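# Press the red block fully onto the blue block

## Task

Seat the red block down onto the blue block so it rests flush, not perched on the studs, with both blocks ending on the table. The blocks must be closely aligned and need a firm push to snap together. The joint must hold without the robot, so a fit the gripper is still holding together does not count.

## Robot and tools

Robot: two arms, left_arm and right_arm, mounted facing each other across a table. Each has six joints and a parallel gripper. 'Left' and 'right' are just arm names, not image sides.

World frame: the origin is at the table centre. +z is up, and the tabletop is at z = +0.020 m. left_arm's base is on the +y side. Reported gripper poses use this frame: end_effector_position in metres, a wxyz quaternion, and linear and angular velocities. The reported point sits between the finger pads, 3-4 cm behind the tips. It can be somewhat wrong, especially at long reach. The fingers point along the gripper's +x axis and close along its y axis.

Row format, used by both execute_actions and move: one flat list of 14 numbers, each in [-1, 1]. The first 7 are left_arm and the last 7 are right_arm. Each 7 runs waist, elbow, wrist pitch, wrist yaw, shoulder, wrist roll, then gripper opening. Note that shoulder comes fifth. Every list by joint in the results uses this same order.

Joint entries are offsets, not poses. They are scaled: 1.0 equals 0.9615 rad for waist, shoulder and elbow, 1.713 rad for wrist pitch, 1.767 rad for wrist yaw and 1.728 rad for wrist roll.

Joint ranges in rad: waist -3.054 to 3.054; shoulder 0.000 to 3.142; elbow 0.000 to 2.356; wrist pitch and wrist yaw -1.571 to 1.571; wrist roll -3.142 to 3.142. The real ends may differ by up to 0.010 rad.

The opening entry is absolute. +1 is fully open. Empty fingers close at about -0.80, and values below that add nothing.

execute_actions(actions): a list of actions. Each action is a list of 1 to 15 rows, and each row lasts one 1/30 s step. A short action repeats its last row until 15 steps have passed. The joint offsets in every row are measured from the angles at the start of that action, not from the previous row. For the first action of a call, they are measured from the last reported angles. An empty list just returns state and images. If an action asks any joint to go more than 0.010 rad past its range end, that action is refused for both arms. If the first action fails this check, or any action is malformed, nothing in the call runs. Commands past the real end are clipped, and 'joint sent to its limit' then appears.

move(target, speed, blocking): target is one 14-number row. Its offsets are counted from the last reported 'Joint positions', not from where the arm is when the move starts. All joints follow paths that finish together, so grippers travel along curves. speed is in rad/s for the joint with the longest travel: 0.01 to 2, default 0.5. Paths take 0.5 to 10 s and are cut off at 10 s. Moves do not avoid obstacles or the other arm. Faster motion and targets set deeper past a contact both press harder.

The 'move:' line reports how the move ended: done, off_target, moving, held or fault. It also gives limits=held or limits=none and each arm's joint farthest from its target. With blocking=false you get a result after 0.5 s. Poll with wait(0) or end it with stop before sending anything else. stop brakes the move, but the fingers keep going.

wait(seconds) takes 0 to 10 s and holds the current commands.

zoom_image(camera, region) enlarges a region [x0, y0, x1, y1] of up to 504x504 pixels. Cameras: cam_head_left, cam_head_right, cam_high, cam_low, cam_left_wrist and cam_right_wrist, each 504x504. Calibration with intrinsics and world-to-camera transforms is given for each, but it carries small errors.

finished_scene(scene) ends the current scene, given by its number, for good. Call it only once the blocks stay joined and both rest on the table.

Motion limits: each step, a joint target may lead the measured angle by at most about 0.21-0.27 rad. Targets are also scaled back if they would put the gripper more than 70 mm from its current spot. Large moves therefore span several actions, so check 'Joint targets' and resend whatever is unfinished. Friction can leave joints short, and tiny turns may not happen, so check positions after each motion. 'joint command not followed' means a clearance check altered some targets.

Results include the following:
- Joint positions in rad, plus the finger gap in m (0.088 m when fully open).
- Velocities.
- Joint targets.
- Joint torques.
- External torque estimates. These include friction and the weight of anything held; 'no reading' means no estimate.
- Per-step readings, with HELD marking restrained steps.
- grip_measured, the finger opening on the command scale.

Gripping: grip_measured can be off by about 1 mm. It also reads narrower while squeezing, by up to 0.061 on the command scale. To hold a part securely, command about 0.07 below grip_measured. Closing fully takes about 0.5 s. Parts under 3 mm wide get weaker grip.

Avoid the following:
- Knocking anything off the table, which fails the task.
- Dropping or slamming the blocks.
- Excessive pushing.
- Letting the arms collide or press on each other.

A joint reaching its load limit stops that arm for 10 s. The limits are waist 16.6, shoulder 20.6, elbow 20.5, wrist pitch 5.42, wrist yaw 5.4 and wrist roll 5.07 N m, with held weight counting. Sustained loads heat the motors. A MOTOR HOT warning appears from 50 °C. At 95 °C the arm is held, and if it does not cool it can go limp.

Expect occasional brief tugs on held parts or pushes on loose ones. The blocks need close alignment and a firm, controlled downward press. Release and back off before finishing.

Each tool is called after ">>>" by a JSON object that holds its "fn" and its "kwargs", one argument or row to a line.

## Session

>>> {"fn": "execute_actions", "kwargs": {
  "actions": []
}}

Scene clock: 0.00 s.
left_arm: end_effector_position=(+0.2686, +0.5029, +0.1249) grip_measured=+0.994 end_effector_quat_wxyz=(+0.434, +0.565, +0.411, -0.568) end_effector_velocity=(+0.001, +0.000, +0.000) end_effector_angular_velocity=(+0.008, -0.006, +0.005) | right_arm: end_effector_position=(+0.1776, -0.2694, +0.3264) grip_measured=+1.000 end_effector_quat_wxyz=(+0.422, +0.682, +0.408, -0.438) end_effector_velocity=(-0.000, -0.003, -0.001) end_effector_angular_velocity=(-0.012, -0.001, +0.002)
Joint names: [waist, elbow, wrist pitch, wrist yaw, shoulder, wrist roll]
Joint positions: left_arm=[ 1.111  1.258 -1.018  0.03   1.798  1.949  0.088] | right_arm=[-1.151  1.459 -1.371  0.054  1.316  2.597  0.088]
Joint velocities: left_arm=[-0.002 -0.002  0.007 -0.007 -0.002 -0.007 -0.   ] | right_arm=[-0.002 -0.002 -0.007  0.007 -0.002 -0.007  0.   ]
Joint torques (N m, as the arm reports them, + toward a larger angle): no reading
External joint torques (N m, as the arm's controller estimates them; a push from outside toward a larger angle lowers the number): no reading
Motor temperatures (°C, as the motors report them): left_arm=[21 22 24 23 21 23] | right_arm=[22 23 21 23 23 23]
Heat: left arm: hottest wrist pitch 24 °C (+0.0 °C/min); right arm: hottest shoulder 23 °C (+0.0 °C/min).
Joint targets: left_arm=[1.111 1.258 -1.018 0.030 1.798 1.949] | right_arm=[-1.151 1.459 -1.371 0.054 1.316 2.597]

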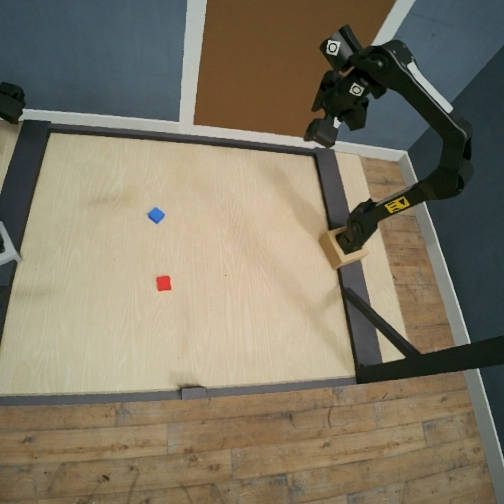

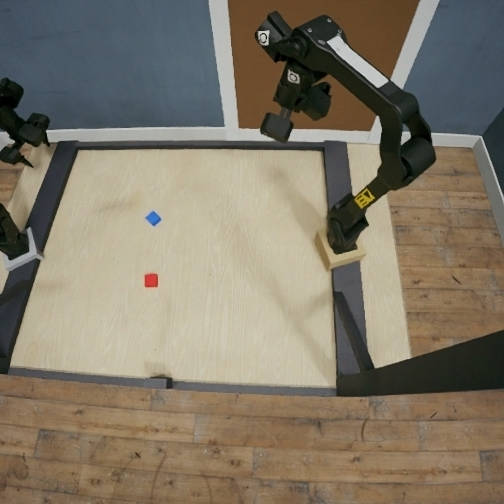

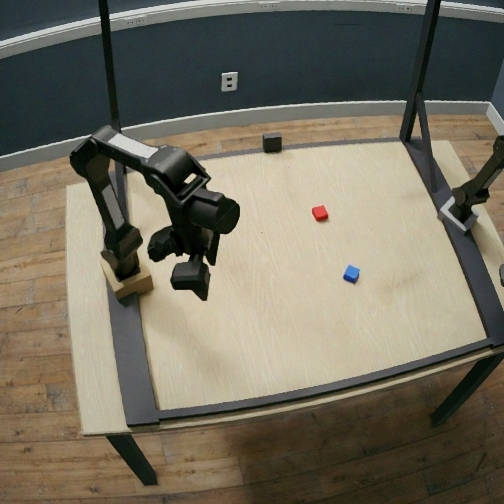

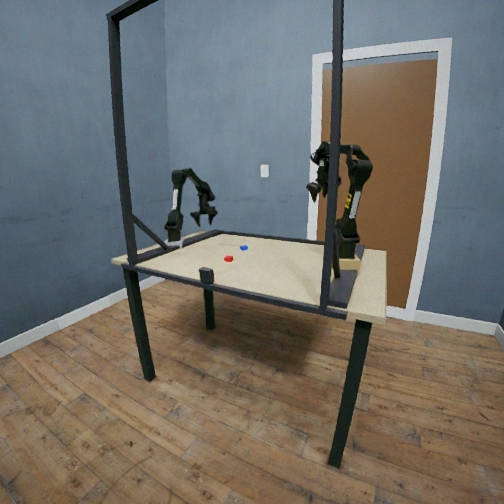

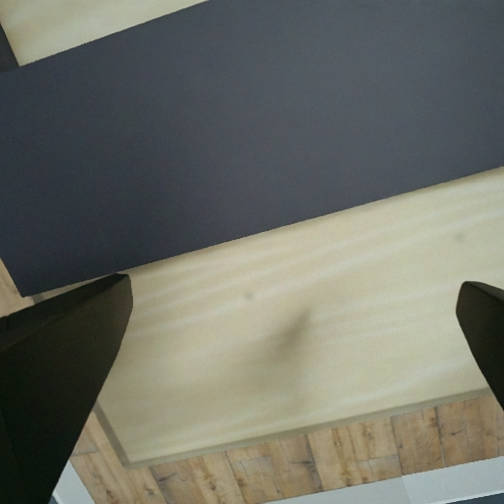

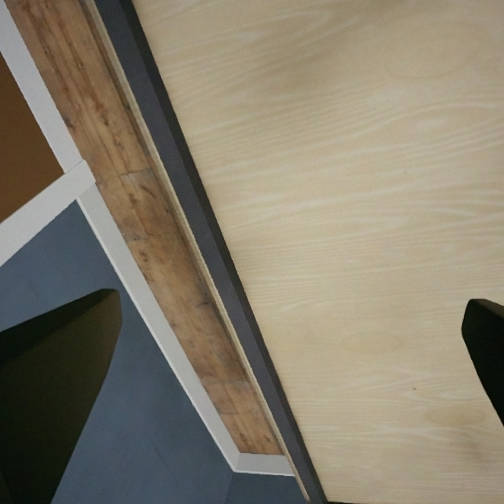

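>>> {"fn": "move", "kwargs": {
  "target": [0,0,0,0,0,0,1,1,0.464,0.089,-0.031,0.6,-0.49,1],
  "speed": 1
}}

>>> {"fn": "move", "kwargs": {
  "target": [0,0,0,0,0,0,1,0.39,0,0,0,0.38,0,1],
  "speed": 0.7
}}

Scene clock: 18.17 s.
left_arm: end_effector_position=(+0.2686, +0.5029, +0.1249) grip_measured=+0.994 end_effector_quat_wxyz=(+0.434, +0.565, +0.411, -0.568) end_effector_velocity=(-0.002, +0.000, +0.000) end_effector_angular_velocity=(+0.007, +0.008, +0.005) | right_arm: end_effector_position=(-0.0744, -0.0211, +0.2927) grip_measured=+1.000 end_effector_quat_wxyz=(+0.676, +0.146, +0.714, +0.106) end_effector_velocity=(+0.002, -0.002, -0.002) end_effector_angular_velocity=(-0.011, -0.011, +0.002)
Joint names: [waist, elbow, wrist pitch, wrist yaw, shoulder, wrist roll]
Joint positions: left_arm=[ 1.111  1.258 -1.018  0.03   1.798  1.949  0.088] | right_arm=[-0.191  1.892 -1.221  0.003  1.879  1.757  0.088]
Joint velocities: left_arm=[-0.002 -0.002 -0.007 -0.007 -0.002 -0.007  0.   ] | right_arm=[-0.002 -0.007 -0.007  0.007 -0.002 -0.007  0.   ]
Joint torques (N m, as the arm reports them, + toward a larger angle): left_arm=[-0.07  6.54  0.28  0.04 -7.5   0.  ] | right_arm=[ 0.19  7.19  1.05 -0.04 -6.85 -0.2 ]
External joint torques (N m, as the arm's controller estimates them; a push from outside toward a larger angle lowers the number): left_arm=[-0.04  1.05 -0.01 -0.04 -0.27  0.01] | right_arm=[ 0.2   1.4   0.22 -0.1   1.17 -0.18]
Motor temperatures (°C, as the motors report them): left_arm=[21 23 24 23 23 23] | right_arm=[22 25 22 23 24 23]
Heat: left arm: hottest wrist pitch 24 °C (+0.0 °C/min); right arm: hottest elbow 25 °C (+6.6 °C/min).
Joint targets: left_arm=[1.111 1.258 -1.018 0.030 1.798 1.949] | right_arm=[-0.189 1.905 -1.218 -0.000 1.893 1.751]
move: off_target (right_arm); limits=none; left_arm: farthest joint: the waist, 0.000 radians from its target (0.000 radians at the start); right_arm: farthest joint: the shoulder, 0.014 radians from its target (0.577 radians at the start)
camera_calibration (this result's frames):
cam_right_wrist: T_world_to_cam=[[-0.0422415, -0.930985, -0.362606, 0.0931904], [-0.915033, -0.109675, 0.388184, -0.158297], [-0.401162, 0.348193, -0.847249, 0.303522], [0, 0, 0, 1]] pos_world=[-0.0191491, -0.0362866, 0.352398]

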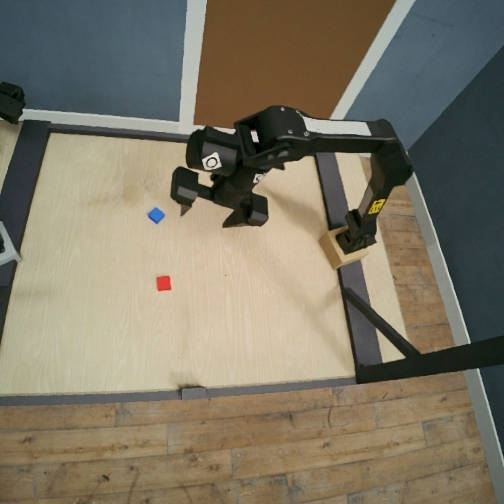

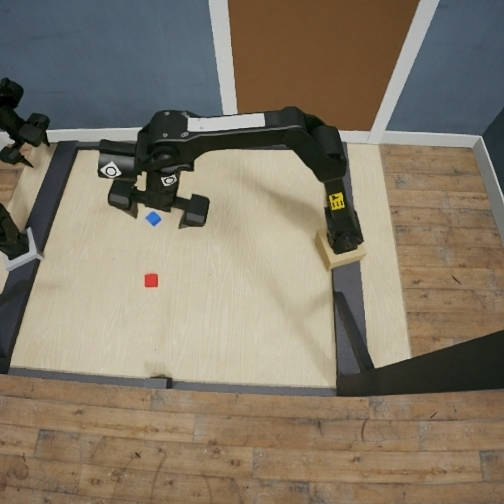

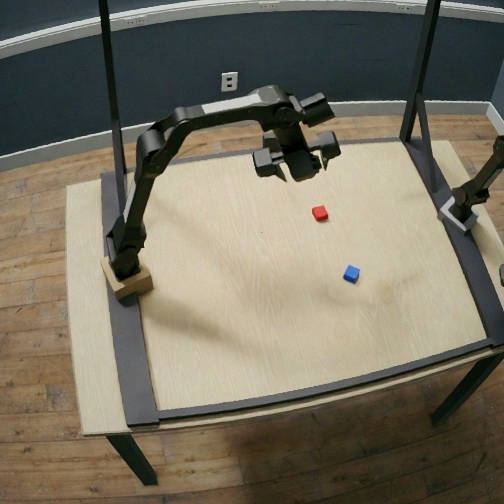

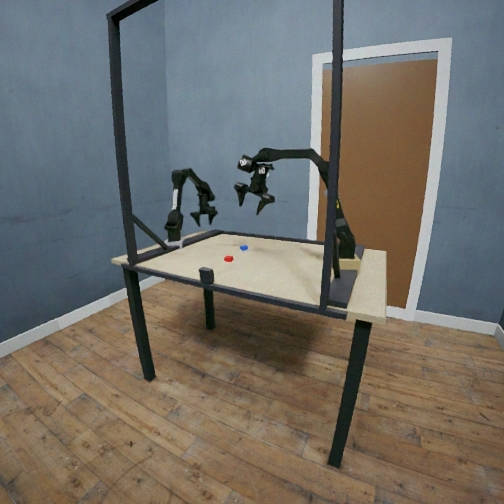

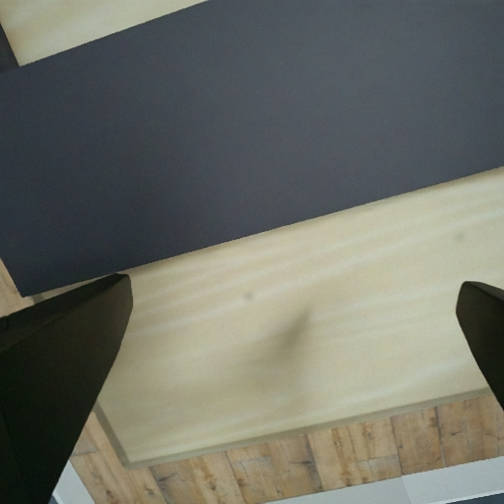

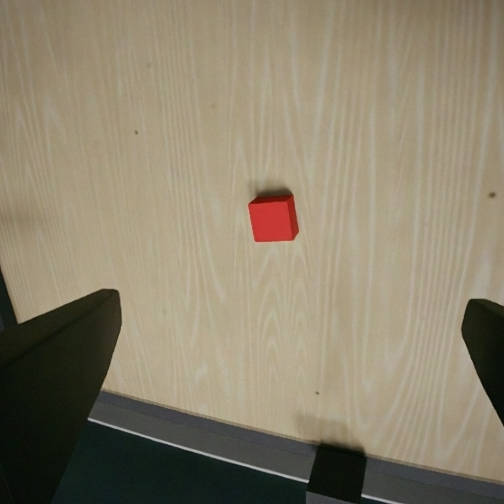

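Scene clock: 19.30 s.
left_arm: end_effector_position=(+0.2686, +0.5029, +0.1249) grip_measured=+0.994 end_effector_quat_wxyz=(+0.434, +0.565, +0.411, -0.568) end_effector_velocity=(-0.002, +0.000, +0.000) end_effector_angular_velocity=(+0.007, +0.008, +0.005) | right_arm: end_effector_position=(-0.2305, -0.0582, +0.1477) grip_measured=+1.000 end_effector_quat_wxyz=(+0.698, -0.108, +0.699, +0.116) end_effector_velocity=(+0.001, +0.002, +0.000) end_effector_angular_velocity=(+0.010, -0.003, +0.019)
Joint names: [waist, elbow, wrist pitch, wrist yaw, shoulder, wrist roll]
Joint positions: left_arm=[ 1.111  1.258 -1.018  0.03   1.798  1.949  0.088] | right_arm=[ 0.184  1.892 -1.221  0.003  2.23   1.757  0.088]
Joint velocities: left_arm=[-0.002 -0.002 -0.007 -0.007 -0.002 -0.007 -0.   ] | right_arm=[-0.002 -0.002  0.007  0.007 -0.002 -0.022  0.   ]
Joint torques (N m, as the arm reports them, + toward a larger angle): left_arm=[-0.02  6.47  0.3   0.03 -7.83  0.02] | right_arm=[-0.05  5.43  0.19  0.04 -8.51  0.01]
External joint torques (N m, as the arm's controller estimates them; a push from outside toward a larger angle lowers the number): left_arm=[-0.02  0.95  0.01 -0.05 -0.56  0.02] | right_arm=[-0.04  0.01 -0.11 -0.02  1.32  0.01]
Motor temperatures (°C, as the motors report them): left_arm=[21 23 24 23 23 23] | right_arm=[22 25 22 23 24 23]
Heat: left arm: hottest wrist pitch 24 °C (+0.0 °C/min); right arm: hottest elbow 25 °C (+6.2 °C/min).
Joint targets: left_arm=[1.111 1.258 -1.018 0.030 1.798 1.949] | right_arm=[0.184 1.892 -1.221 0.003 2.244 1.757]
move: off_target (right_arm); limits=none; left_arm: farthest joint: the waist, 0.000 radians from its target (0.000 radians at the start); right_arm: farthest joint: the shoulder, 0.014 radians from its target (0.365 radians at the start)
camera_calibration (this result's frames):
cam_right_wrist: T_world_to_cam=[[0.335261, -0.941804, -0.0246122, 0.0359958], [-0.875453, -0.321082, 0.361231, -0.248119], [-0.348111, -0.0995599, -0.932152, 0.12967], [0, 0, 0, 1]] pos_world=[-0.184145, -0.0328556, 0.211386]

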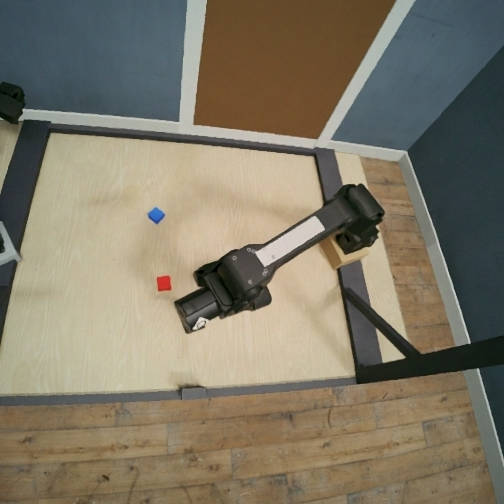

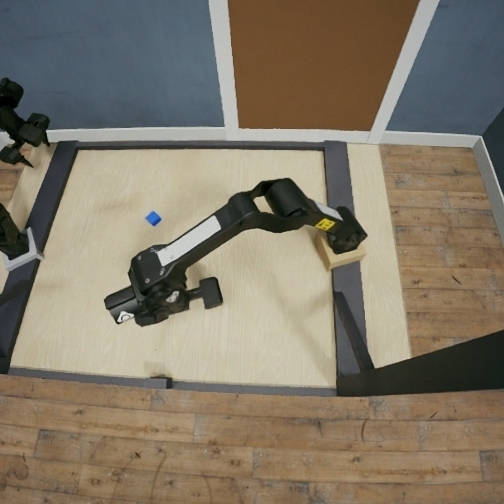

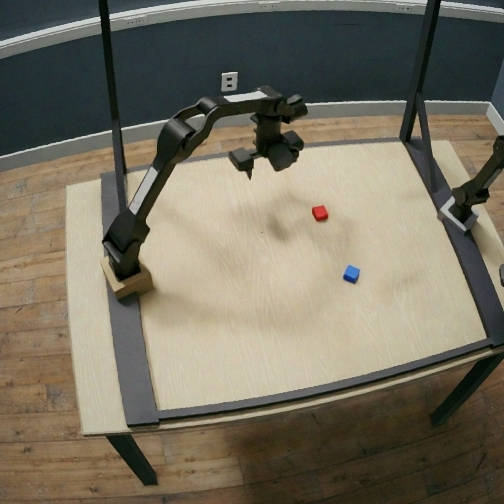

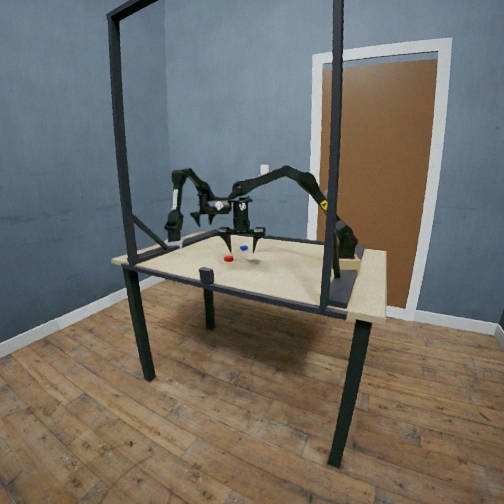

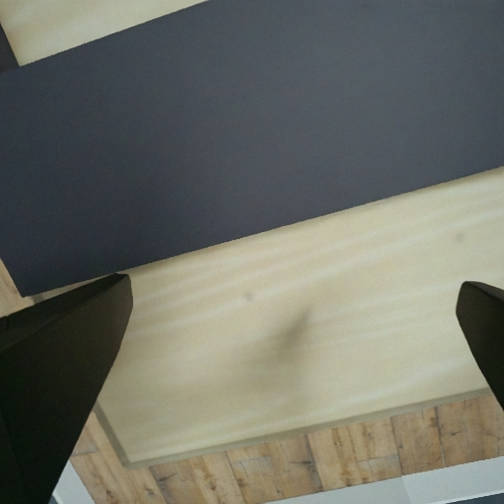

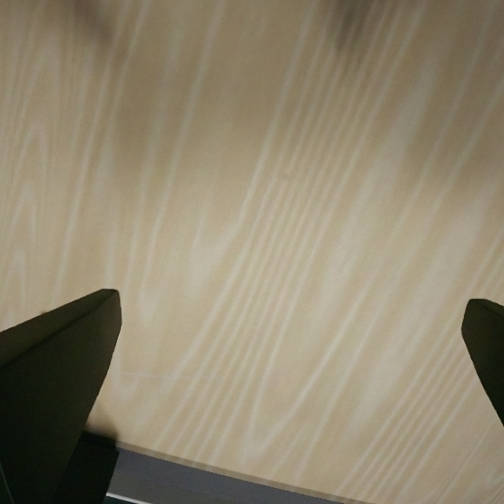

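>>> {"fn": "move", "kwargs": {
  "target": [-0.97,0.593,-0.131,-0.017,0,-0.335,1,-0.3,-0.8,0,0,-1,0,1],
  "speed": 1
}}

>>> {"fn": "move", "kwargs": {
  "target": [-0.97,0,0,0,0.37,0,1,0,0,0,0,0,0,1],
  "speed": 1
}}

Scene clock: 27.57 s.
left_arm: end_effector_position=(+0.2117, +0.1818, +0.2766) grip_measured=+0.994 end_effector_quat_wxyz=(+0.431, +0.653, +0.193, -0.592) end_effector_velocity=(+0.001, +0.003, -0.002) end_effector_angular_velocity=(+0.021, -0.005, +0.012) | right_arm: end_effector_position=(-0.0719, -0.2061, +0.2435) grip_measured=+1.000 end_effector_quat_wxyz=(+0.690, +0.057, +0.717, +0.080) end_effector_velocity=(-0.002, +0.001, +0.000) end_effector_angular_velocity=(+0.006, +0.007, +0.011)
Joint names: [waist, elbow, wrist pitch, wrist yaw, shoulder, wrist roll]
Joint positions: left_arm=[ 0.182  1.815 -1.239  0.005  1.798  1.374  0.088] | right_arm=[-0.101  1.13  -1.222  0.003  1.281  1.757  0.088]
Joint velocities: left_arm=[-0.002 -0.002 -0.007 -0.022  0.002 -0.007 -0.   ] | right_arm=[ 0.002 -0.002  0.007 -0.007 -0.002 -0.007  0.   ]
Joint torques (N m, as the arm reports them, + toward a larger angle): left_arm=[-0.41  9.26  0.69 -0.16 -8.31 -0.14] | right_arm=[-0.24  4.93  0.56  0.05 -5.11  0.  ]
External joint torques (N m, as the arm's controller estimates them; a push from outside toward a larger angle lowers the number): left_arm=[-0.42  3.13 -0.2  -0.22 -0.46 -0.12] | right_arm=[-0.26 -0.77 -0.06 -0.01 -1.53  0.01]
Motor temperatures (°C, as the motors report them): left_arm=[21 24 24 23 24 23] | right_arm=[22 26 22 23 26 23]
Heat: left arm: hottest shoulder 24 °C (+0.0 °C/min); right arm: hottest shoulder 26 °C (+6.5 °C/min).
Joint targets: left_arm=[0.178 1.829 -1.242 -0.000 1.798 1.370] | right_arm=[-0.104 1.123 -1.222 0.003 1.269 1.757]
move: off_target (left_arm, right_arm); limits=none; left_arm: farthest joint: the elbow, 0.013 radians from its target (0.570 radians at the start); right_arm: farthest joint: the shoulder, 0.013 radians from its target (0.962 radians at the start)
camera_calibration (this result's frames):
cam_left_wrist: T_world_to_cam=[[-0.748704, 0.543694, -0.379261, 0.171636], [0.459877, 0.838056, 0.293557, -0.309354], [0.477447, 0.0453744, -0.877488, 0.208973], [0, 0, 0, 1]] pos_world=[0.170995, 0.156457, 0.339279]
cam_right_wrist: T_world_to_cam=[[0.0514883, -0.976878, -0.207504, -0.137261], [-0.915325, -0.129261, 0.381408, -0.159591], [-0.399412, 0.170296, -0.900816, 0.303797], [0, 0, 0, 1]] pos_world=[-0.0176698, -0.206451, 0.306053]

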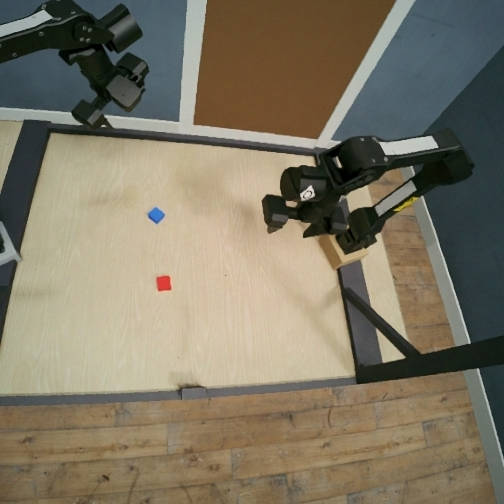

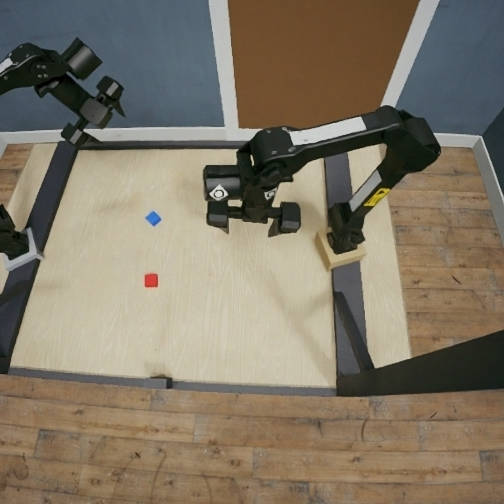

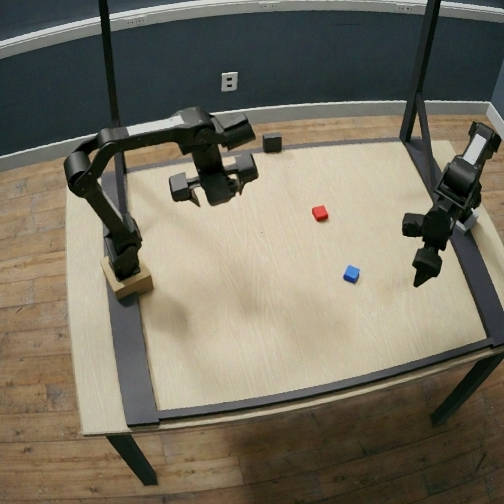

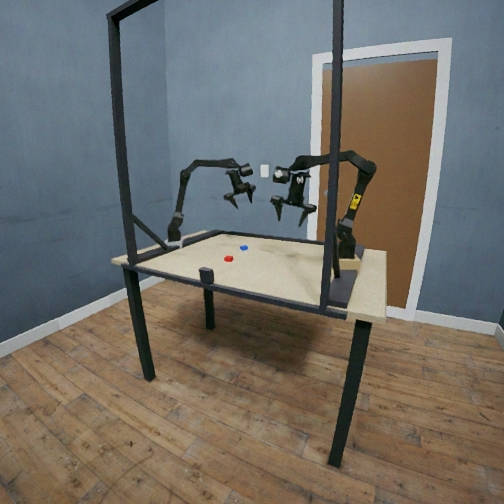

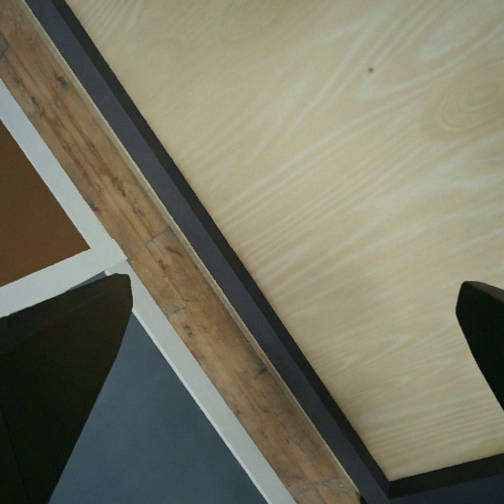

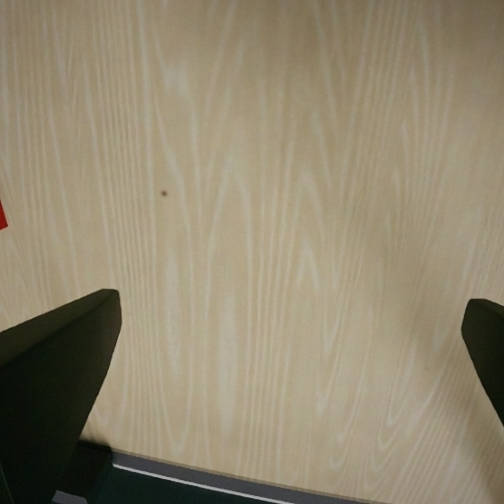

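Scene clock: 29.00 s.
left_arm: end_effector_position=(-0.1369, +0.0714, +0.1440) grip_measured=+0.994 end_effector_quat_wxyz=(+0.002, +0.705, -0.004, -0.709) end_effector_velocity=(-0.004, +0.003, -0.004) end_effector_angular_velocity=(+0.018, +0.004, -0.000) | right_arm: end_effector_position=(-0.0719, -0.2061, +0.2435) grip_measured=+1.000 end_effector_quat_wxyz=(+0.690, +0.057, +0.717, +0.080) end_effector_velocity=(+0.003, -0.005, -0.001) end_effector_angular_velocity=(-0.020, -0.010, -0.011)
Joint names: [waist, elbow, wrist pitch, wrist yaw, shoulder, wrist roll]
Joint positions: left_arm=[-0.75   1.815 -1.239  0.005  2.138  1.374  0.088] | right_arm=[-0.101  1.13  -1.222  0.003  1.281  1.757  0.088]
Joint velocities: left_arm=[-0.007 -0.002 -0.007  0.007  0.007 -0.007 -0.   ] | right_arm=[-0.002 -0.002 -0.022  0.007 -0.002  0.007  0.   ]
Joint torques (N m, as the arm reports them, + toward a larger angle): left_arm=[-0.04  6.78  0.28  0.06 -8.65 -0.01] | right_arm=[ 0.01  5.78  0.54  0.05 -3.85  0.  ]
External joint torques (N m, as the arm's controller estimates them; a push from outside toward a larger angle lowers the number): left_arm=[ 0.08  1.09 -0.04 -0.01  1.11 -0.01] | right_arm=[ 0.02  0.11 -0.04 -0.01 -0.22  0.01]
Motor temperatures (°C, as the motors report them): left_arm=[21 24 24 23 24 23] | right_arm=[22 26 22 23 26 23]
Heat: left arm: hottest shoulder 24 °C (+0.0 °C/min); right arm: hottest shoulder 26 °C (+6.2 °C/min).
Joint targets: left_arm=[-0.751 1.815 -1.239 0.005 2.154 1.374] | right_arm=[-0.101 1.130 -1.222 0.003 1.281 1.757]
move: off_target (left_arm); limits=none; left_arm: farthest joint: the shoulder, 0.016 radians from its target (0.356 radians at the start); right_arm: farthest joint: the waist, 0.000 radians from its target (0.000 radians at the start)
camera_calibration (this result's frames):
cam_left_wrist: T_world_to_cam=[[0.0048257, 0.998426, -0.0558708, -0.0555508], [0.924026, 0.0169077, 0.381955, 0.0918872], [0.382299, -0.0534693, -0.922491, 0.264505], [0, 0, 0, 1]] pos_world=[-0.185758, 0.0680527, 0.205803]
cam_right_wrist: T_world_to_cam=[[0.0514883, -0.976878, -0.207504, -0.137261], [-0.915325, -0.129261, 0.381408, -0.159591], [-0.399412, 0.170296, -0.900816, 0.303797], [0, 0, 0, 1]] pos_world=[-0.0176698, -0.206451, 0.306053]

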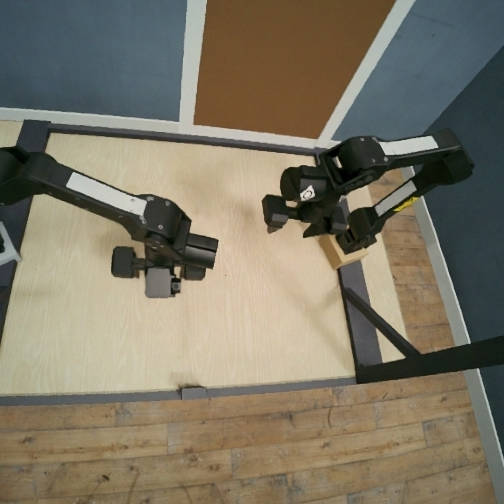

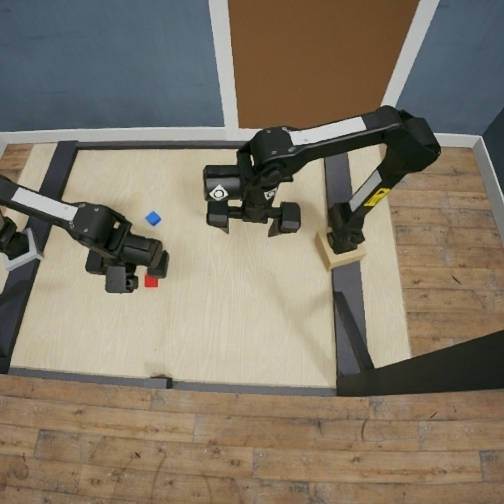

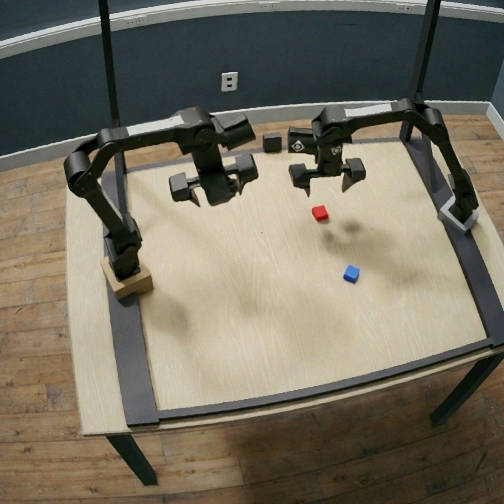

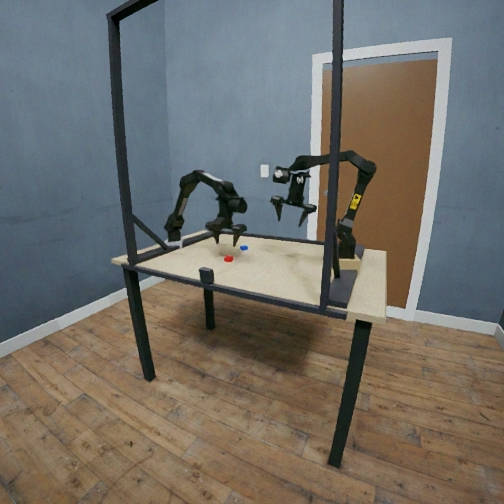

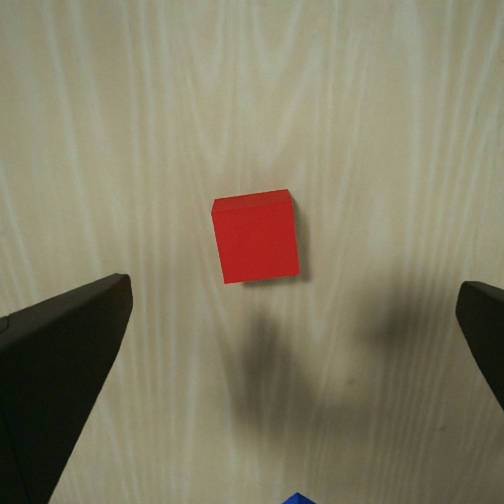

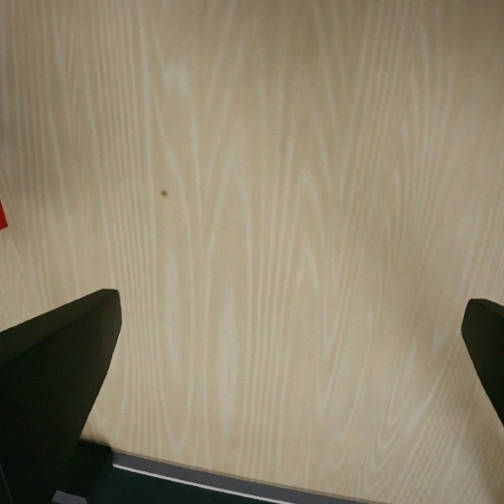

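>>> {"fn": "move", "kwargs": {
  "target": [0.042,-0.18,0.148,0,0.112,-0.047,0.6,0,0,0,0,0,0,1],
  "speed": 0.2
}}

Scene clock: 38.07 s.
left_arm: end_effector_position=(-0.1233, +0.0616, +0.0690) grip_measured=+0.603 end_effector_quat_wxyz=(+0.043, +0.703, +0.036, -0.709) end_effector_velocity=(+0.000, +0.002, +0.000) end_effector_angular_velocity=(+0.006, -0.009, -0.024) | right_arm: end_effector_position=(-0.0719, -0.2061, +0.2435) grip_measured=+1.000 end_effector_quat_wxyz=(+0.690, +0.057, +0.717, +0.080) end_effector_velocity=(-0.002, -0.003, -0.001) end_effector_angular_velocity=(-0.011, +0.015, +0.023)
Joint names: [waist, elbow, wrist pitch, wrist yaw, shoulder, wrist roll]
Joint positions: left_arm=[-0.713  1.657 -0.988  0.005  2.228  1.296  0.069] | right_arm=[-0.101  1.13  -1.222  0.003  1.281  1.757  0.088]
Joint velocities: left_arm=[-0.002 -0.002 -0.007 -0.007 -0.002  0.022 -0.   ] | right_arm=[-0.002 -0.002 -0.007 -0.022 -0.002 -0.022  0.   ]
Joint torques (N m, as the arm reports them, + toward a larger angle): left_arm=[ 0.29  4.87  0.51  0.05 -8.61 -0.07] | right_arm=[ 0.01  5.77  0.54  0.05 -3.85  0.  ]
External joint torques (N m, as the arm's controller estimates them; a push from outside toward a larger angle lowers the number): left_arm=[ 0.29 -0.63  0.17 -0.01  1.62 -0.07] | right_arm=[ 0.    0.11 -0.05 -0.01 -0.24  0.01]
Motor temperatures (°C, as the motors report them): left_arm=[21 24 24 23 25 23] | right_arm=[22 26 22 23 25 23]
Heat: left arm: hottest shoulder 25 °C (+1.6 °C/min); right arm: hottest elbow 26 °C (+4.7 °C/min).
Joint targets: left_arm=[-0.709 1.642 -0.986 0.005 2.246 1.293] | right_arm=[-0.101 1.130 -1.222 0.003 1.281 1.757]
move: off_target (left_arm); limits=none; left_arm: farthest joint: the shoulder, 0.017 radians from its target (0.107 radians at the start); right_arm: farthest joint: the waist, 0.000 radians from its target (0.000 radians at the start)
camera_calibration (this result's frames):
cam_left_wrist: T_world_to_cam=[[-0.108893, 0.992387, -0.0575313, -0.0635347], [0.916487, 0.122641, 0.380803, 0.100725], [0.38496, -0.0112597, -0.922865, 0.187379], [0, 0, 0, 1]] pos_world=[-0.171365, 0.0528078, 0.130914]
cam_right_wrist: T_world_to_cam=[[0.0514883, -0.976878, -0.207504, -0.137261], [-0.915325, -0.129261, 0.381408, -0.159591], [-0.399412, 0.170296, -0.900816, 0.303797], [0, 0, 0, 1]] pos_world=[-0.0176698, -0.206451, 0.306053]

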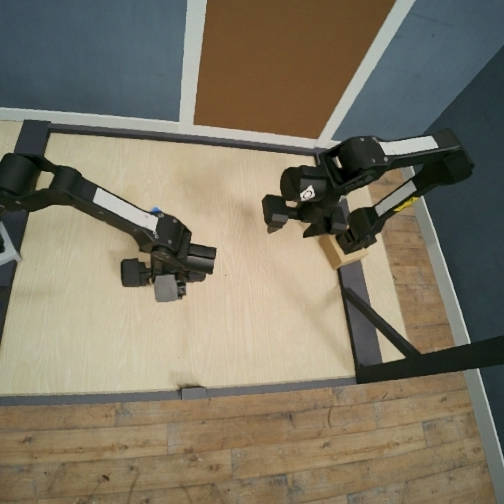

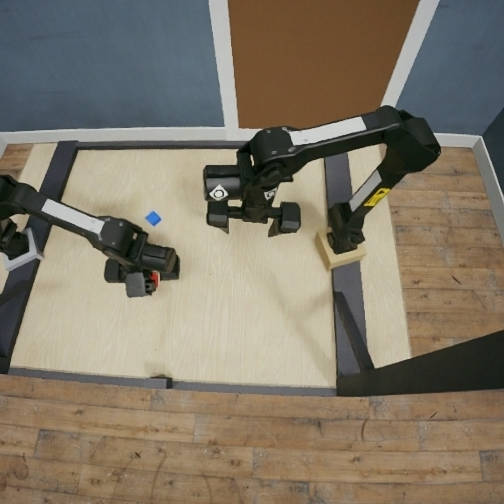

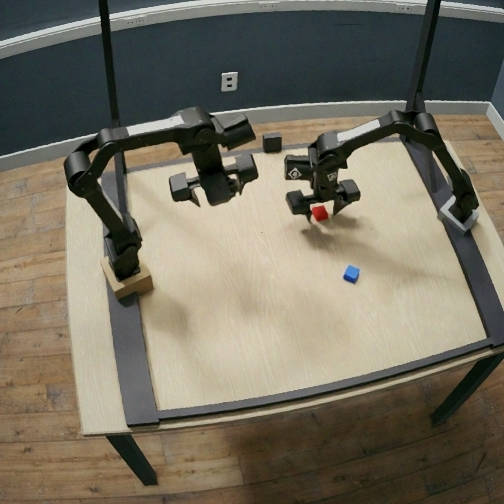

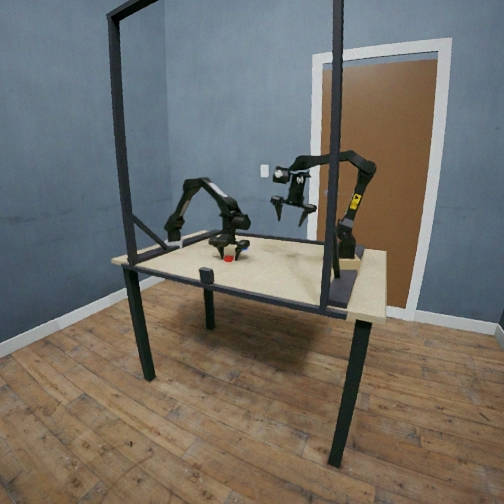

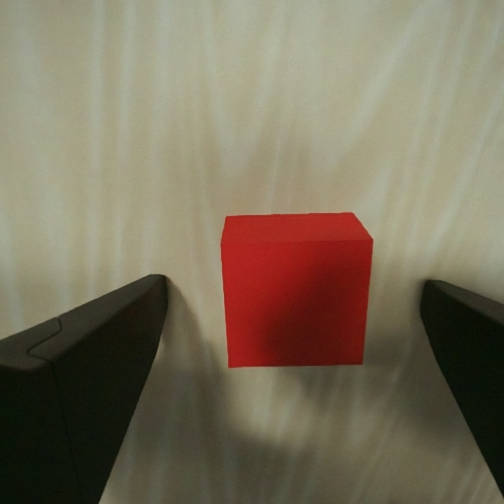

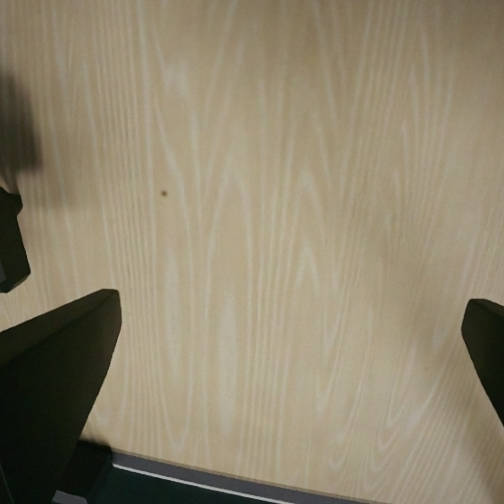

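>>> {"fn": "move", "kwargs": {
  "target": [0,0,0,0,0,0,-0.22,0,0,0,0,0,0,1]
}}

>>> {"fn": "zoom_image", "kwargs": {
  "camera": "cam_low",
  "region": [200,225,260,270]
}}

Scene clock: 43.73 s.
left_arm: end_effector_position=(-0.1233, +0.0614, +0.0690) grip_measured=-0.183 end_effector_quat_wxyz=(+0.043, +0.703, +0.036, -0.709) end_effector_velocity=(-0.000, -0.001, -0.002) end_effector_angular_velocity=(-0.004, -0.007, +0.005) | right_arm: end_effector_position=(-0.0719, -0.2061, +0.2435) grip_measured=+1.000 end_effector_quat_wxyz=(+0.690, +0.057, +0.717, +0.080) end_effector_velocity=(-0.000, -0.002, -0.002) end_effector_angular_velocity=(-0.012, -0.003, +0.035)
Joint names: [waist, elbow, wrist pitch, wrist yaw, shoulder, wrist roll]
Joint positions: left_arm=[-0.713  1.657 -0.987  0.005  2.228  1.296  0.03 ] | right_arm=[-0.101  1.13  -1.222  0.003  1.281  1.757  0.088]
Joint velocities: left_arm=[-0.002 -0.002  0.007 -0.007  0.002 -0.007 -0.   ] | right_arm=[-0.002 -0.002 -0.007 -0.007  0.002 -0.037  0.   ]
Joint torques (N m, as the arm reports them, + toward a larger angle): left_arm=[ -0.01   6.33   0.25   0.06 -10.81   0.04] | right_arm=[ 0.01  5.77  0.54  0.05 -3.84  0.  ]
External joint torques (N m, as the arm's controller estimates them; a push from outside toward a larger angle lowers the number): left_arm=[-0.02  0.86 -0.08  0.   -0.69  0.04] | right_arm=[ 0.01  0.07 -0.06 -0.01 -0.24  0.02]
Motor temperatures (°C, as the motors report them): left_arm=[21 24 24 23 26 23] | right_arm=[22 26 22 23 25 23]
Heat: left arm: hottest shoulder 26 °C (+2.7 °C/min); right arm: hottest elbow 26 °C (+4.1 °C/min).
Joint targets: left_arm=[-0.713 1.657 -0.988 0.005 2.228 1.296] | right_arm=[-0.101 1.130 -1.222 0.003 1.281 1.757]
move: done; limits=none; left_arm: farthest joint: the wrist pitch, 0.001 radians from its target (0.000 radians at the start); right_arm: farthest joint: the waist, 0.000 radians from its target (0.000 radians at the start)
camera_calibration (this result's frames):
cam_left_wrist: T_world_to_cam=[[-0.108904, 0.992322, -0.0586316, -0.0632158], [0.916558, 0.123071, 0.380494, 0.100795], [0.384788, -0.0123018, -0.922923, 0.187442], [0, 0, 0, 1]] pos_world=[-0.171394, 0.0526314, 0.130936]
cam_right_wrist: T_world_to_cam=[[0.0514883, -0.976878, -0.207504, -0.137261], [-0.915325, -0.129261, 0.381408, -0.159591], [-0.399412, 0.170296, -0.900816, 0.303797], [0, 0, 0, 1]] pos_world=[-0.0176698, -0.206451, 0.306053]

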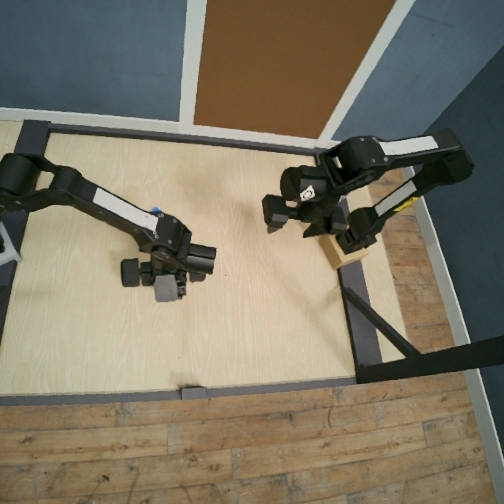

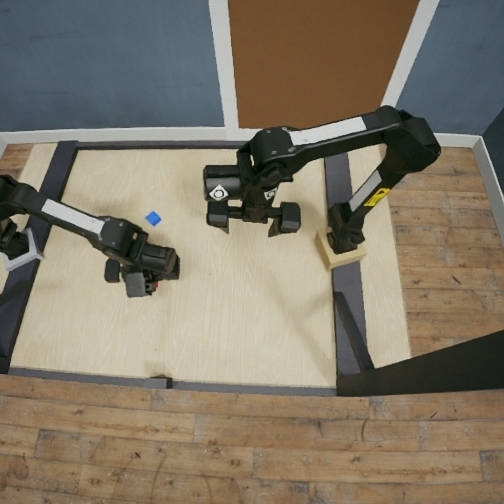

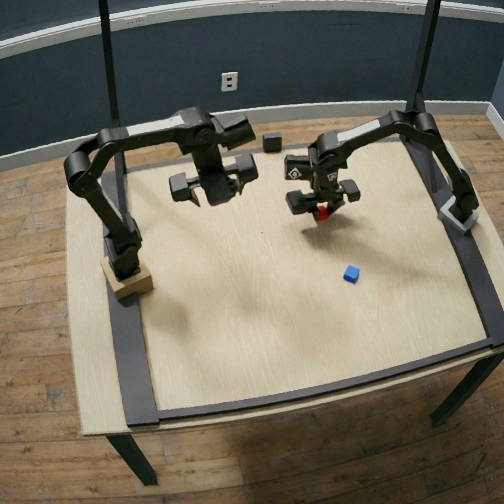

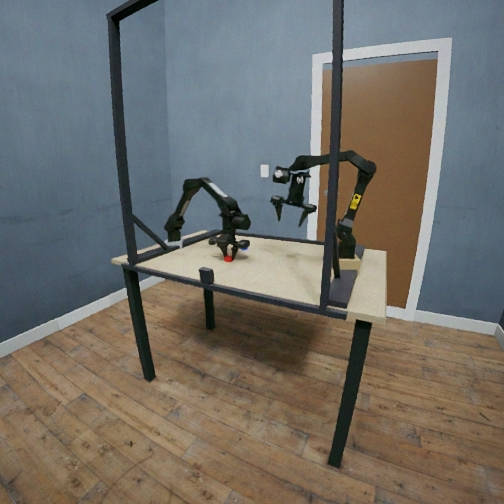

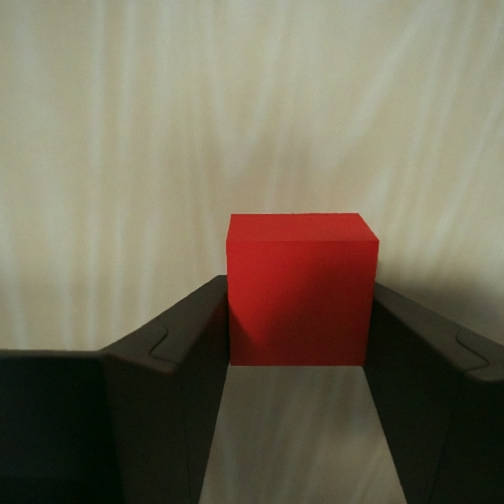

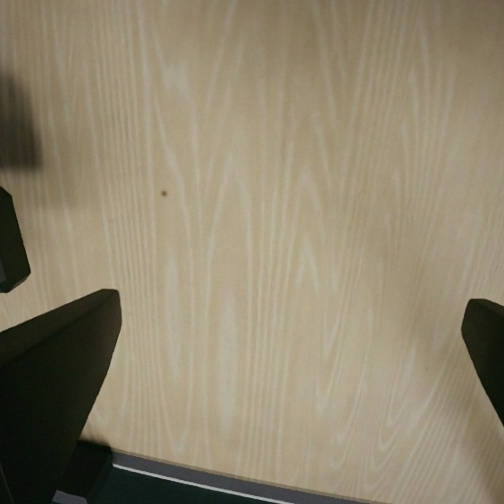

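Region (200, 225, 260, 270) of cam_low's 504x504 image, scaled by 8.400, with more detail than that image has; it fills the top 378 rows of this view, and the rest is white.

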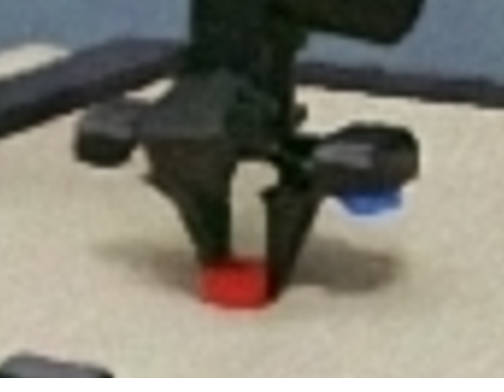

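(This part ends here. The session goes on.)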